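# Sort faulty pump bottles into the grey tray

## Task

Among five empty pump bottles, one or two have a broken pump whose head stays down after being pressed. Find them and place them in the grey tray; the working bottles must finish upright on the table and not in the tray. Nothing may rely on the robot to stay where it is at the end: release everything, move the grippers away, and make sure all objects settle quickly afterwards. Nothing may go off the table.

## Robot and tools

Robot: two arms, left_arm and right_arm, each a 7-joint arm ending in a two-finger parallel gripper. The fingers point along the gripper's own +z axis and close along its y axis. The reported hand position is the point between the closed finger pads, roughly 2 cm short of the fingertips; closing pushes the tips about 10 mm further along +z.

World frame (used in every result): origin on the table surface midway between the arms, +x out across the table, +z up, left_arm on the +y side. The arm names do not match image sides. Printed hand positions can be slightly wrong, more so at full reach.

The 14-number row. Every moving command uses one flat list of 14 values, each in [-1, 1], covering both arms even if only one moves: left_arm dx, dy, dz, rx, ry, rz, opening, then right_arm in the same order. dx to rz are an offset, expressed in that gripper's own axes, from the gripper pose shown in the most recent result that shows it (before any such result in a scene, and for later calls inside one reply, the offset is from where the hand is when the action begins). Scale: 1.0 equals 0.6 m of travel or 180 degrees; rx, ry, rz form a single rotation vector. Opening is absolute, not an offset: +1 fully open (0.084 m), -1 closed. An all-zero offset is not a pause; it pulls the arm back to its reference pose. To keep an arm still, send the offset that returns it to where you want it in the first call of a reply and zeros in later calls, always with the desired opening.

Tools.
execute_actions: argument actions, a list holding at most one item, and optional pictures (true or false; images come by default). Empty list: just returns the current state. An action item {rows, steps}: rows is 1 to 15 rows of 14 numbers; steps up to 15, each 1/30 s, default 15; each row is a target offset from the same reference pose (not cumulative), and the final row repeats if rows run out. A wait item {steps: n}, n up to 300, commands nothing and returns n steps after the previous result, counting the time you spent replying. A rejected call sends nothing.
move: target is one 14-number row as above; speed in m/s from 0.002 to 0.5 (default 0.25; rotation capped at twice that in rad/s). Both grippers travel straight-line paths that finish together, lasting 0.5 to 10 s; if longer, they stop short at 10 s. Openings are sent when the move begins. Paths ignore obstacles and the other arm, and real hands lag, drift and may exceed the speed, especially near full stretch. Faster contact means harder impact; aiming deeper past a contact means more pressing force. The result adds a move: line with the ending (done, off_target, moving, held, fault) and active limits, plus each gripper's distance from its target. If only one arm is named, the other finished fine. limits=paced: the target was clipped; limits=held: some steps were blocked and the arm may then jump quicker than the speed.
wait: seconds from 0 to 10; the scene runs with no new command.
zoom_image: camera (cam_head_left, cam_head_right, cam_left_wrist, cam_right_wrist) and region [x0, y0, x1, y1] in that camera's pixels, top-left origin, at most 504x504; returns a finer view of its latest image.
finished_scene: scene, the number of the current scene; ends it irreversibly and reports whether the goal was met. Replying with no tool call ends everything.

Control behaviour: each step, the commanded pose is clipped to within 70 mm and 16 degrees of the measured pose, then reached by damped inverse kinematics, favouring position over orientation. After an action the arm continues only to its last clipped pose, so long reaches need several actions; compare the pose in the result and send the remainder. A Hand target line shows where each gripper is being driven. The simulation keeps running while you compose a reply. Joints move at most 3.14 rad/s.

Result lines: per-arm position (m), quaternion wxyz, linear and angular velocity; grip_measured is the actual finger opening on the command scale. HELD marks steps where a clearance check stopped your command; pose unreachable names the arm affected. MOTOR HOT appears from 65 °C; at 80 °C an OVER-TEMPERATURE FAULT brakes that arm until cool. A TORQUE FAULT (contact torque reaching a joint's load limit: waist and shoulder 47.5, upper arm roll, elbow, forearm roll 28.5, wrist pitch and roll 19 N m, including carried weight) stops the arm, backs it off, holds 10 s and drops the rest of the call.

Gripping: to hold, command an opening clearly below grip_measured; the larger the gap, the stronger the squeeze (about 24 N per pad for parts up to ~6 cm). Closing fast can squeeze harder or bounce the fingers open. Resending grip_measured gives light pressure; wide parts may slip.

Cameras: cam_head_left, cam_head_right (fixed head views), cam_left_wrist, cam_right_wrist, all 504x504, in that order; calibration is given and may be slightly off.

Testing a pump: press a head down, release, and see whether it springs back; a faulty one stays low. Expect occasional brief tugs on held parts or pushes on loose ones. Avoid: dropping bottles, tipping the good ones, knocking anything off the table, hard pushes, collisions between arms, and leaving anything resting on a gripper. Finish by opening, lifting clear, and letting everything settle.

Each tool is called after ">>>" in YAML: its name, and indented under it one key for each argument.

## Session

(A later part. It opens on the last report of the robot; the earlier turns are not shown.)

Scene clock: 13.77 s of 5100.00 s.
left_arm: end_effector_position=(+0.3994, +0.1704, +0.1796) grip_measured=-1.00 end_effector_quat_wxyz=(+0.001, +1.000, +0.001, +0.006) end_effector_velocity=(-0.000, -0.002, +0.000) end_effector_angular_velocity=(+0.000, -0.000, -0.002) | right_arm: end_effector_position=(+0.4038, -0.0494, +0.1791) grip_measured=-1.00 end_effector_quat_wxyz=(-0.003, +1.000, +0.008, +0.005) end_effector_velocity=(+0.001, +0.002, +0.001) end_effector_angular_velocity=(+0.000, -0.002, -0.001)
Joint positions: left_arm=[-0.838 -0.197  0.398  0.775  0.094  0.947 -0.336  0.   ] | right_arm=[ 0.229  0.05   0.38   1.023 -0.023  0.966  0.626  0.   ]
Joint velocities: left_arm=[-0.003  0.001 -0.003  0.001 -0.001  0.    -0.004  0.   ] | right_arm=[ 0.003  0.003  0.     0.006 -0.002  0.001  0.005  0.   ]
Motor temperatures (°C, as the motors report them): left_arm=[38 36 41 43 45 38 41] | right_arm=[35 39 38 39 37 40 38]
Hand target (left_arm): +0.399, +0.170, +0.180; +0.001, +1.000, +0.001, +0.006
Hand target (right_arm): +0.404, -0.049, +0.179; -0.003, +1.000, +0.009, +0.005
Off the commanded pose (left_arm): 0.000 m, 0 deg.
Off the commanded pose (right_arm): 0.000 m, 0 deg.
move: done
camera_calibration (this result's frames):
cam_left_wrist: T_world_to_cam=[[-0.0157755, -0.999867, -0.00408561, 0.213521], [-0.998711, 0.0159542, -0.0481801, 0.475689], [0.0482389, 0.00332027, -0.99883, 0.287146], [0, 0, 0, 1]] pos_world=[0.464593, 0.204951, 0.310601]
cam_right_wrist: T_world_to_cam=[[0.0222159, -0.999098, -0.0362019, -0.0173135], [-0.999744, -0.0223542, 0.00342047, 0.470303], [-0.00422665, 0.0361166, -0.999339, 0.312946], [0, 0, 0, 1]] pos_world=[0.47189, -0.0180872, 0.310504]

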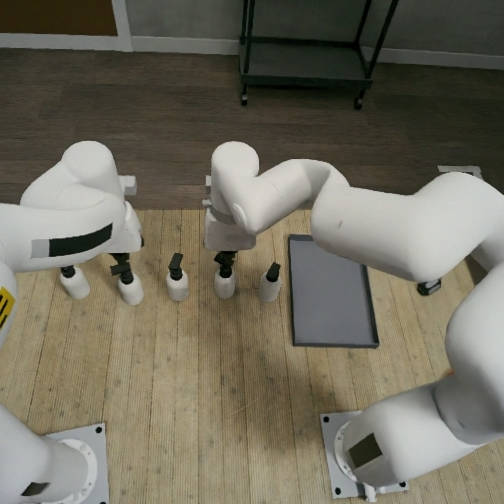

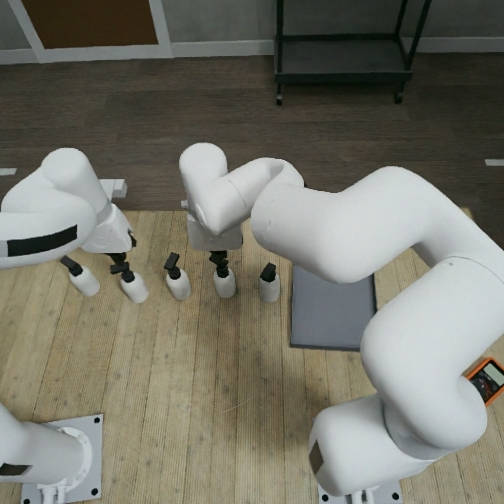

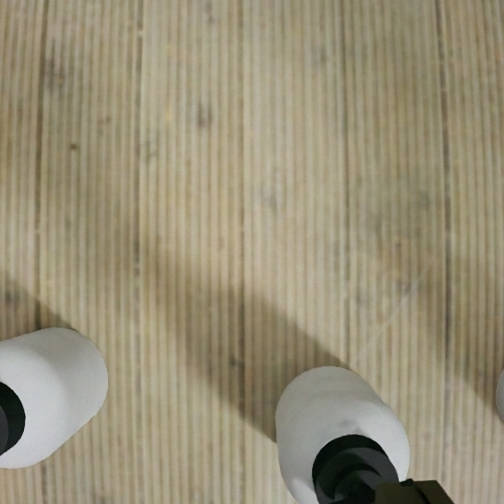

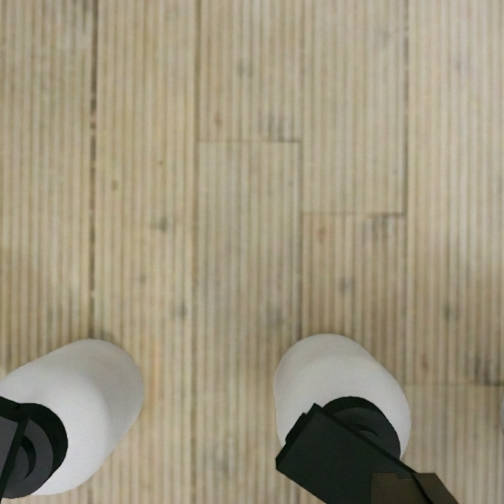

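>>> move:
  target: [0,0,0.068,0,0,0,-1, 0,-0.004,0.068,0,0,0,-1]
  speed: 0.04

>>> move:
  target: [0,0,-0.06,0,0,0,-1, 0,0,-0.06,0,0,0,-1]
  speed: 0.1

>>> move:
  target: [-0.3,-0.2,-0.1,0,0,0,-1, -0.01,-0.178,0,0,0,0,-1]

>>> move:
  target: [0,0,0,0,0,0,-1, 0,0,0.068,0,0,0,-1]
  speed: 0.04

>>> move:
  target: [0,0,0,0,0,0,-1, 0.1,0.1,-0.25,0,0,0,-1]
  speed: 0.15

>>> zoom_image:
  camera: "cam_head_right"
  region: [0,180,320,340]

Scene clock: 16.27 s of 5100.00 s.
left_arm: end_effector_position=(+0.4043, +0.1687, +0.1443) grip_measured=-1.00 end_effector_quat_wxyz=(+0.004, +1.000, +0.001, +0.013) end_effector_velocity=(+0.004, +0.000, -0.001) end_effector_angular_velocity=(+0.003, -0.002, +0.001) | right_arm: end_effector_position=(+0.4071, -0.0447, +0.1438) grip_measured=-1.00 end_effector_quat_wxyz=(-0.006, +1.000, +0.008, +0.011) end_effector_velocity=(+0.000, -0.001, -0.003) end_effector_angular_velocity=(-0.001, +0.003, -0.001)
Joint positions: left_arm=[-0.841 -0.128  0.411  0.725  0.068  0.817 -0.313  0.   ] | right_arm=[ 0.236  0.112  0.38   0.981 -0.058  0.853  0.656  0.   ]
Joint velocities: left_arm=[ 0.001  0.013  0.001  0.01  -0.002 -0.003  0.002  0.   ] | right_arm=[-0.003  0.006  0.    -0.002 -0.002 -0.005 -0.     0.   ]
Motor temperatures (°C, as the motors report them): left_arm=[38 36 41 43 45 38 41] | right_arm=[35 39 38 39 37 40 38]
Hand target (left_arm): +0.400, +0.170, +0.139; +0.001, +1.000, +0.001, +0.006
Hand target (right_arm): +0.404, -0.047, +0.138; -0.003, +1.000, +0.008, +0.005
Off the commanded pose (left_arm): 0.007 m, 1 deg.
Off the commanded pose (right_arm): 0.007 m, 1 deg.
move: off_target (left_arm, right_arm)
camera_calibration (this result's frames):
cam_left_wrist: T_world_to_cam=[[-0.0159005, -0.999873, 0.00107238, 0.211111], [-0.997969, 0.015804, -0.061716, 0.480595], [0.0616912, -0.00205152, -0.998093, 0.246952], [0, 0, 0, 1]] pos_world=[0.467741, 0.203995, 0.275915]
cam_right_wrist: T_world_to_cam=[[0.0229326, -0.99885, -0.0421005, -0.0133629], [-0.999708, -0.0225907, -0.00857803, 0.475509], [0.00761709, 0.0422849, -0.999077, 0.272944], [0, 0, 0, 1]] pos_world=[0.473597, -0.0141468, 0.276209]

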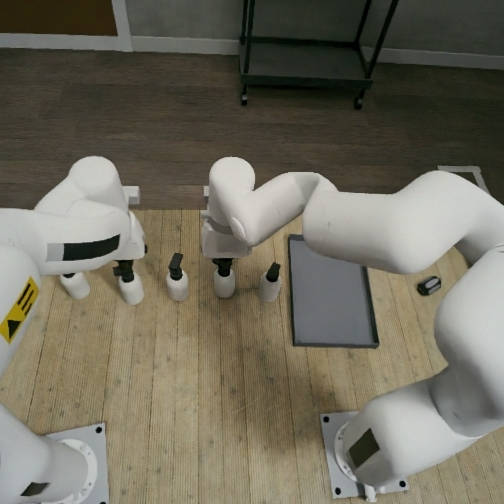

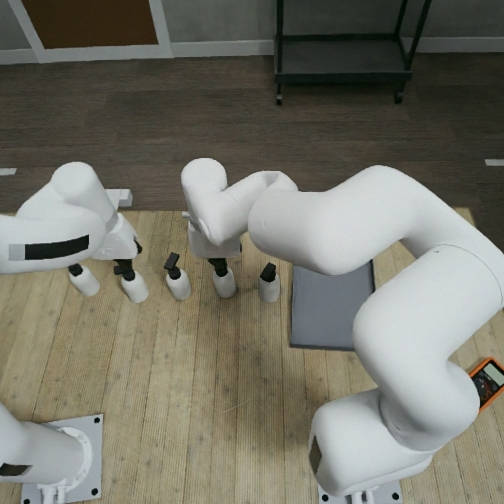

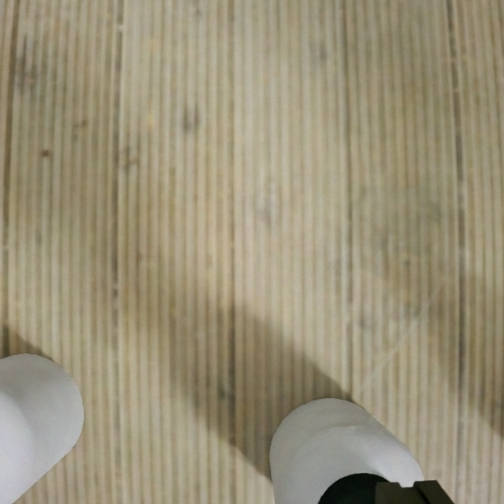

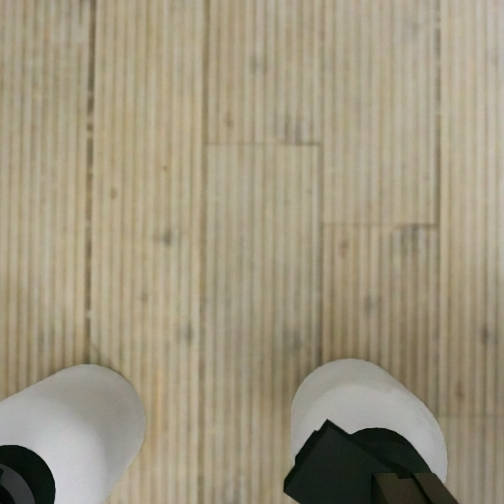

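Scene clock: 17.07 s of 5100.00 s.
left_arm: end_effector_position=(+0.4029, +0.1692, +0.1796) grip_measured=-1.00 end_effector_quat_wxyz=(+0.004, +1.000, +0.001, +0.012) end_effector_velocity=(+0.001, -0.000, +0.003) end_effector_angular_velocity=(-0.002, -0.004, +0.001) | right_arm: end_effector_position=(+0.4061, -0.0453, +0.1791) grip_measured=-1.00 end_effector_quat_wxyz=(-0.006, +1.000, +0.008, +0.010) end_effector_velocity=(+0.001, +0.000, +0.003) end_effector_angular_velocity=(+0.002, -0.004, -0.001)
Joint positions: left_arm=[-0.839 -0.193  0.4    0.775  0.092  0.931 -0.334  0.   ] | right_arm=[ 0.232  0.056  0.382  1.027 -0.028  0.953  0.634  0.   ]
Joint velocities: left_arm=[-0.    -0.003 -0.     0.004  0.001  0.003 -0.001  0.   ] | right_arm=[-0.    -0.004 -0.001  0.004  0.001  0.003 -0.001  0.   ]
Motor temperatures (°C, as the motors report them): left_arm=[38 36 41 43 45 38 41] | right_arm=[35 39 38 39 37 40 38]
Hand target (left_arm): +0.403, +0.169, +0.180; +0.004, +1.000, +0.001, +0.012
Hand target (right_arm): +0.406, -0.045, +0.180; -0.006, +1.000, +0.008, +0.011
Off the commanded pose (left_arm): 0.001 m, 0 deg.
Off the commanded pose (right_arm): 0.001 m, 0 deg.
move: done
camera_calibration (this result's frames):
cam_left_wrist: T_world_to_cam=[[-0.0158315, -0.999875, 0.000577165, 0.211573], [-0.998059, 0.015768, -0.0602514, 0.481229], [0.0602347, -0.00152992, -0.998183, 0.282824], [0, 0, 0, 1]] pos_world=[0.466609, 0.204391, 0.311183]
cam_right_wrist: T_world_to_cam=[[0.0228577, -0.998879, -0.0414539, -0.0125663], [-0.99972, -0.0225827, -0.00709053, 0.474524], [0.00614644, 0.0416044, -0.999115, 0.308799], [0, 0, 0, 1]] pos_world=[0.472781, -0.0146835, 0.311369]

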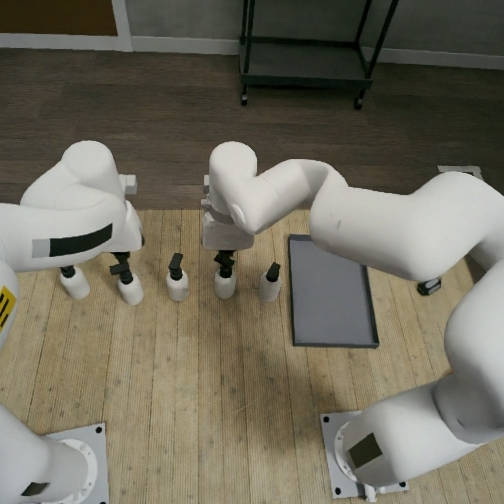

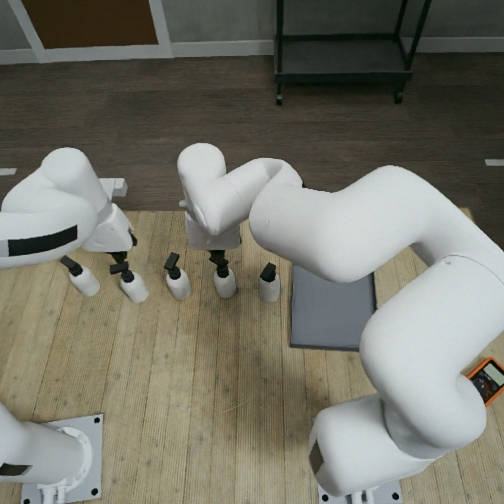

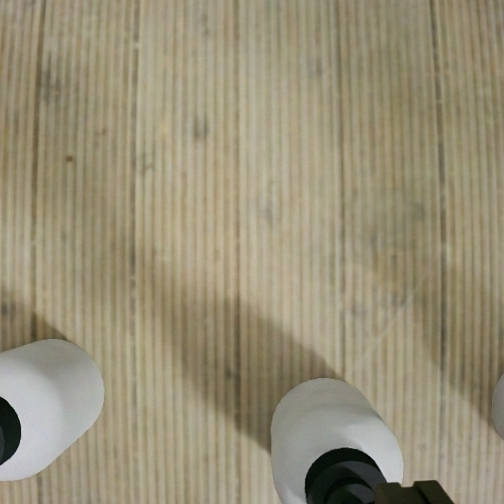

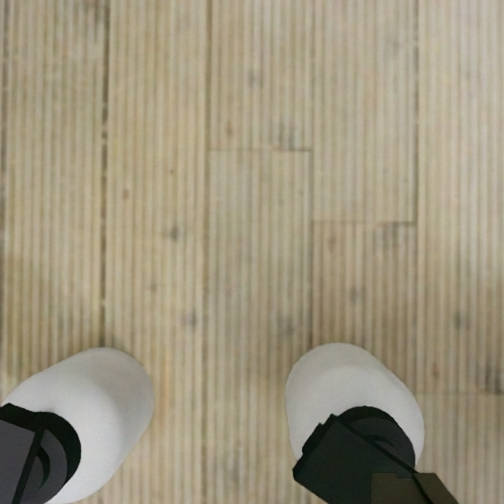

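Scene clock: 18.50 s of 5100.00 s.
left_arm: end_effector_position=(+0.2211, +0.2891, +0.2341) grip_measured=-1.00 end_effector_quat_wxyz=(+0.005, +1.000, +0.001, +0.011) end_effector_velocity=(-0.000, +0.001, +0.002) end_effector_angular_velocity=(-0.002, -0.005, +0.002) | right_arm: end_effector_position=(+0.3983, +0.0613, +0.1798) grip_measured=-1.00 end_effector_quat_wxyz=(-0.006, +1.000, +0.008, +0.010) end_effector_velocity=(-0.001, +0.003, +0.001) end_effector_angular_velocity=(+0.002, -0.000, +0.006)
Joint positions: left_arm=[-0.573 -1.086  0.349  0.398  0.306  1.439 -0.273  0.   ] | right_arm=[ 0.373  0.28   0.447  1.294 -0.148  1.023  0.885  0.   ]
Joint velocities: left_arm=[ 0.003 -0.008 -0.     0.003  0.     0.005  0.001  0.   ] | right_arm=[ 0.003  0.002  0.002  0.003 -0.     0.    -0.001  0.   ]
Motor temperatures (°C, as the motors report them): left_arm=[38 36 41 43 45 38 41] | right_arm=[35 39 38 39 37 40 38]
Hand target (left_arm): +0.221, +0.289, +0.234; +0.005, +1.000, +0.001, +0.011
Hand target (right_arm): +0.398, +0.061, +0.180; -0.006, +1.000, +0.008, +0.010
Off the commanded pose (left_arm): 0.000 m, 0 deg.
Off the commanded pose (right_arm): 0.000 m, 0 deg.
move: done
camera_calibration (this result's frames):
cam_left_wrist: T_world_to_cam=[[-0.0167985, -0.999857, 0.00209962, 0.328478], [-0.998155, 0.0166473, -0.0583937, 0.30042], [0.0583504, -0.00307668, -0.998291, 0.349215], [0, 0, 0, 1]] pos_world=[0.285007, 0.324505, 0.365471]
cam_right_wrist: T_world_to_cam=[[0.0223362, -0.998894, -0.0413726, 0.0942939], [-0.999733, -0.0220695, -0.00689289, 0.469051], [0.0059722, 0.0415155, -0.99912, 0.305248], [0, 0, 0, 1]] pos_world=[0.464997, 0.0918688, 0.312114]

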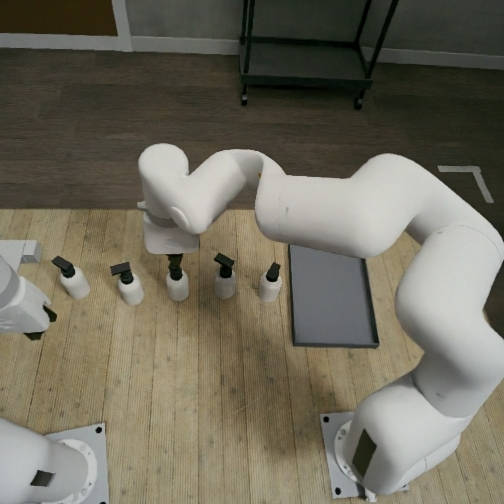

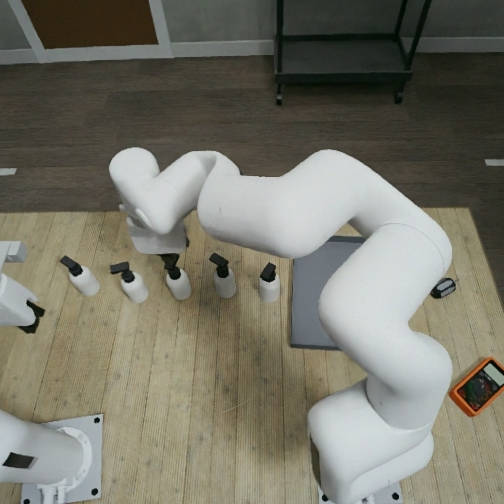

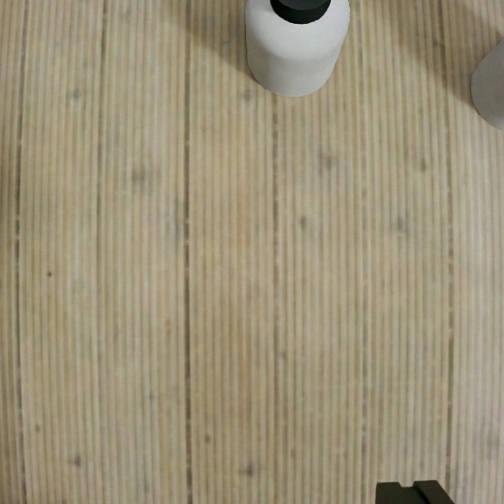

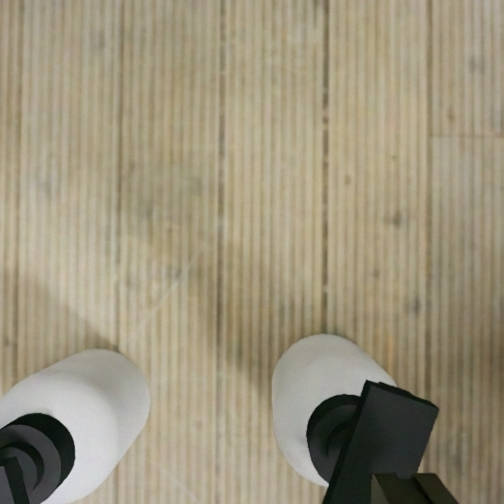

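Scene clock: 19.80 s of 5100.00 s.
left_arm: end_effector_position=(+0.2211, +0.2891, +0.2341) grip_measured=-1.00 end_effector_quat_wxyz=(+0.005, +1.000, +0.001, +0.011) end_effector_velocity=(-0.000, +0.000, -0.000) end_effector_angular_velocity=(-0.001, +0.001, -0.000) | right_arm: end_effector_position=(+0.4009, +0.0641, +0.1442) grip_measured=-1.00 end_effector_quat_wxyz=(-0.009, +1.000, +0.008, +0.014) end_effector_velocity=(-0.000, -0.002, -0.004) end_effector_angular_velocity=(-0.004, +0.004, -0.001)
Joint positions: left_arm=[-0.573 -1.086  0.349  0.398  0.306  1.439 -0.273  0.   ] | right_arm=[ 0.382  0.33   0.437  1.248 -0.182  0.922  0.908  0.   ]
Joint velocities: left_arm=[-0.     0.     0.001 -0.    -0.     0.     0.     0.   ] | right_arm=[-0.002  0.006  0.    -0.004 -0.003 -0.004  0.001  0.   ]
Motor temperatures (°C, as the motors report them): left_arm=[38 36 41 43 45 38 41] | right_arm=[35 39 38 39 37 40 38]
Hand target (left_arm): +0.221, +0.289, +0.234; +0.005, +1.000, +0.001, +0.011
Hand target (right_arm): +0.399, +0.062, +0.139; -0.006, +1.000, +0.008, +0.010
Off the commanded pose (left_arm): 0.000 m, 0 deg.
Off the commanded pose (right_arm): 0.006 m, 1 deg.
move: off_target (right_arm)
camera_calibration (this result's frames):
cam_left_wrist: T_world_to_cam=[[-0.0167986, -0.999857, 0.00209942, 0.328479], [-0.998155, 0.0166474, -0.0583934, 0.30042], [0.0583501, -0.00307647, -0.998291, 0.349215], [0, 0, 0, 1]] pos_world=[0.285007, 0.324505, 0.365471]
cam_right_wrist: T_world_to_cam=[[0.0232886, -0.998558, -0.0483781, 0.0961401], [-0.999619, -0.0225405, -0.0159516, 0.472741], [0.0148381, 0.0487311, -0.998702, 0.265388], [0, 0, 0, 1]] pos_world=[0.466384, 0.0937245, 0.277236]

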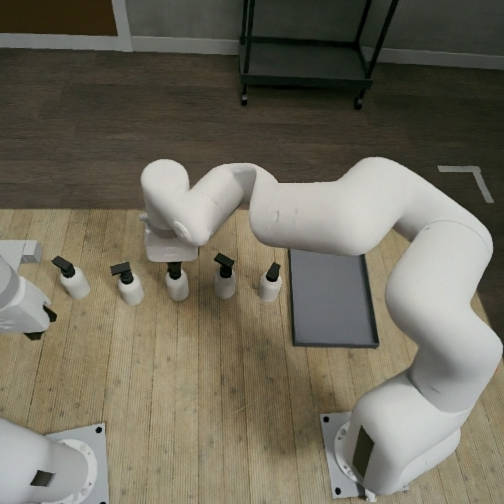

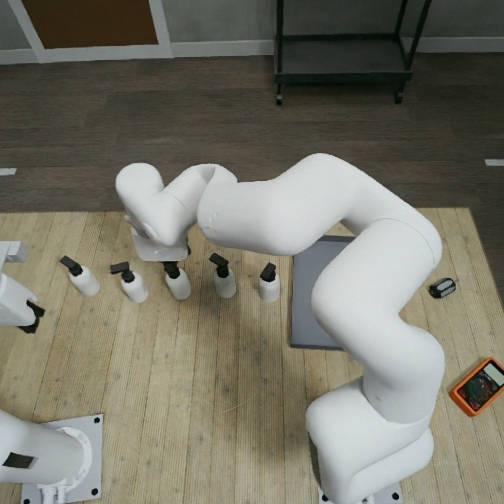

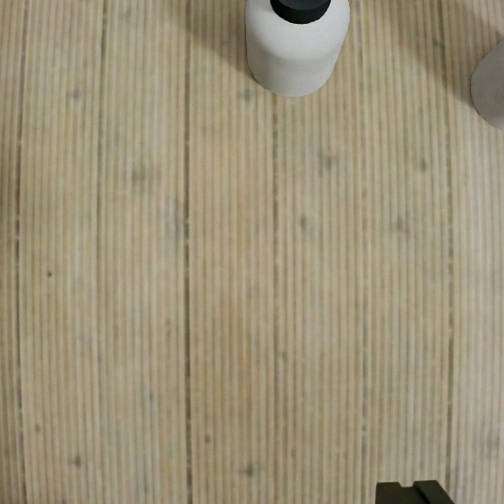

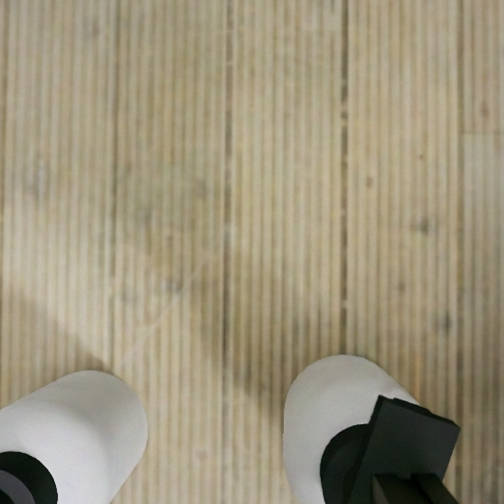

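Scene clock: 21.33 s of 5100.00 s.
left_arm: end_effector_position=(+0.2211, +0.2891, +0.2341) grip_measured=-1.00 end_effector_quat_wxyz=(+0.005, +1.000, +0.001, +0.011) end_effector_velocity=(-0.000, -0.000, -0.000) end_effector_angular_velocity=(+0.000, +0.000, -0.000) | right_arm: end_effector_position=(+0.4574, +0.0026, +0.2941) grip_measured=-1.00 end_effector_quat_wxyz=(-0.009, +1.000, +0.009, +0.014) end_effector_velocity=(+0.001, -0.001, +0.003) end_effector_angular_velocity=(+0.001, -0.001, -0.001)
Joint positions: left_arm=[-0.573 -1.086  0.349  0.398  0.306  1.439 -0.273  0.   ] | right_arm=[ 0.27   0.219  0.404  1.552 -0.092  1.318  0.689  0.   ]
Joint velocities: left_arm=[-0.     0.     0.    -0.001  0.    -0.    -0.     0.   ] | right_arm=[-0.001  0.    -0.001  0.009 -0.     0.007 -0.002  0.   ]
Motor temperatures (°C, as the motors report them): left_arm=[38 36 41 43 45 38 41] | right_arm=[35 39 38 39 37 40 38]
Hand target (left_arm): +0.221, +0.289, +0.234; +0.005, +1.000, +0.001, +0.011
Hand target (right_arm): +0.458, +0.002, +0.295; -0.009, +1.000, +0.008, +0.014
Off the commanded pose (left_arm): 0.000 m, 0 deg.
Off the commanded pose (right_arm): 0.001 m, 0 deg.
move: done
camera_calibration (this result's frames):
cam_left_wrist: T_world_to_cam=[[-0.0167986, -0.999857, 0.00209943, 0.328478], [-0.998155, 0.0166474, -0.0583934, 0.30042], [0.0583501, -0.00307648, -0.998291, 0.349215], [0, 0, 0, 1]] pos_world=[0.285007, 0.324505, 0.365471]
cam_right_wrist: T_world_to_cam=[[0.0241089, -0.99857, -0.04772, 0.0401142], [-0.999614, -0.0234206, -0.0149318, 0.52997], [0.0137929, 0.0480616, -0.998749, 0.417743], [0, 0, 0, 1]] pos_world=[0.523036, 0.0323916, 0.427049]

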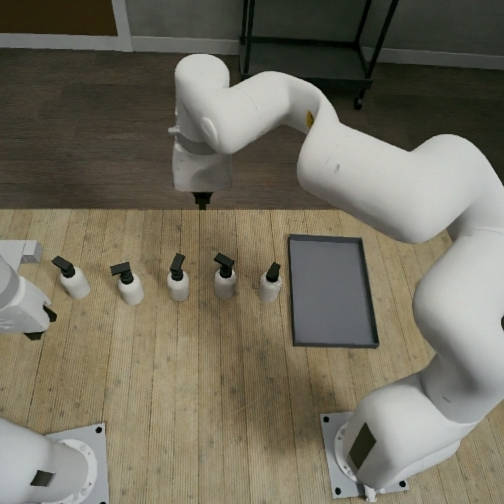

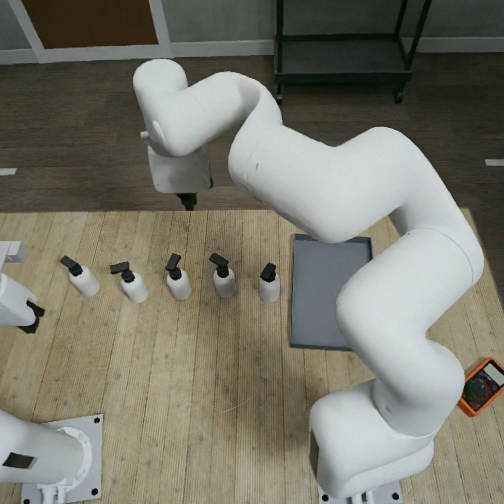

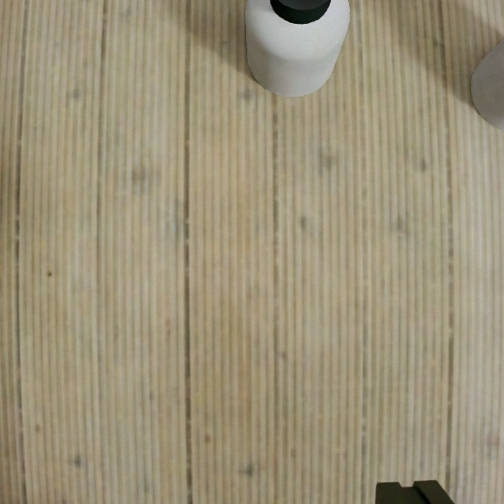

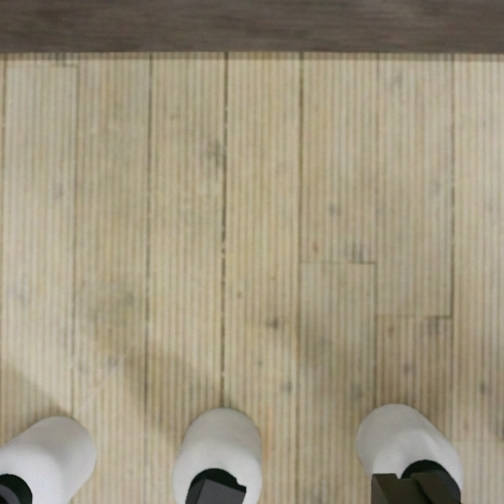

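Region (0, 180, 320, 340) of cam_head_right's 504x504 image, scaled by 1.575, with more detail than that image has.

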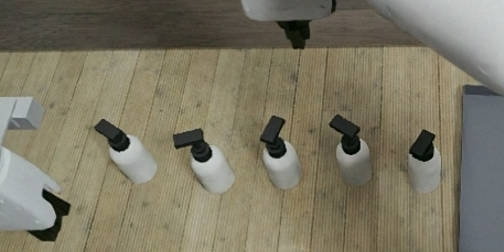

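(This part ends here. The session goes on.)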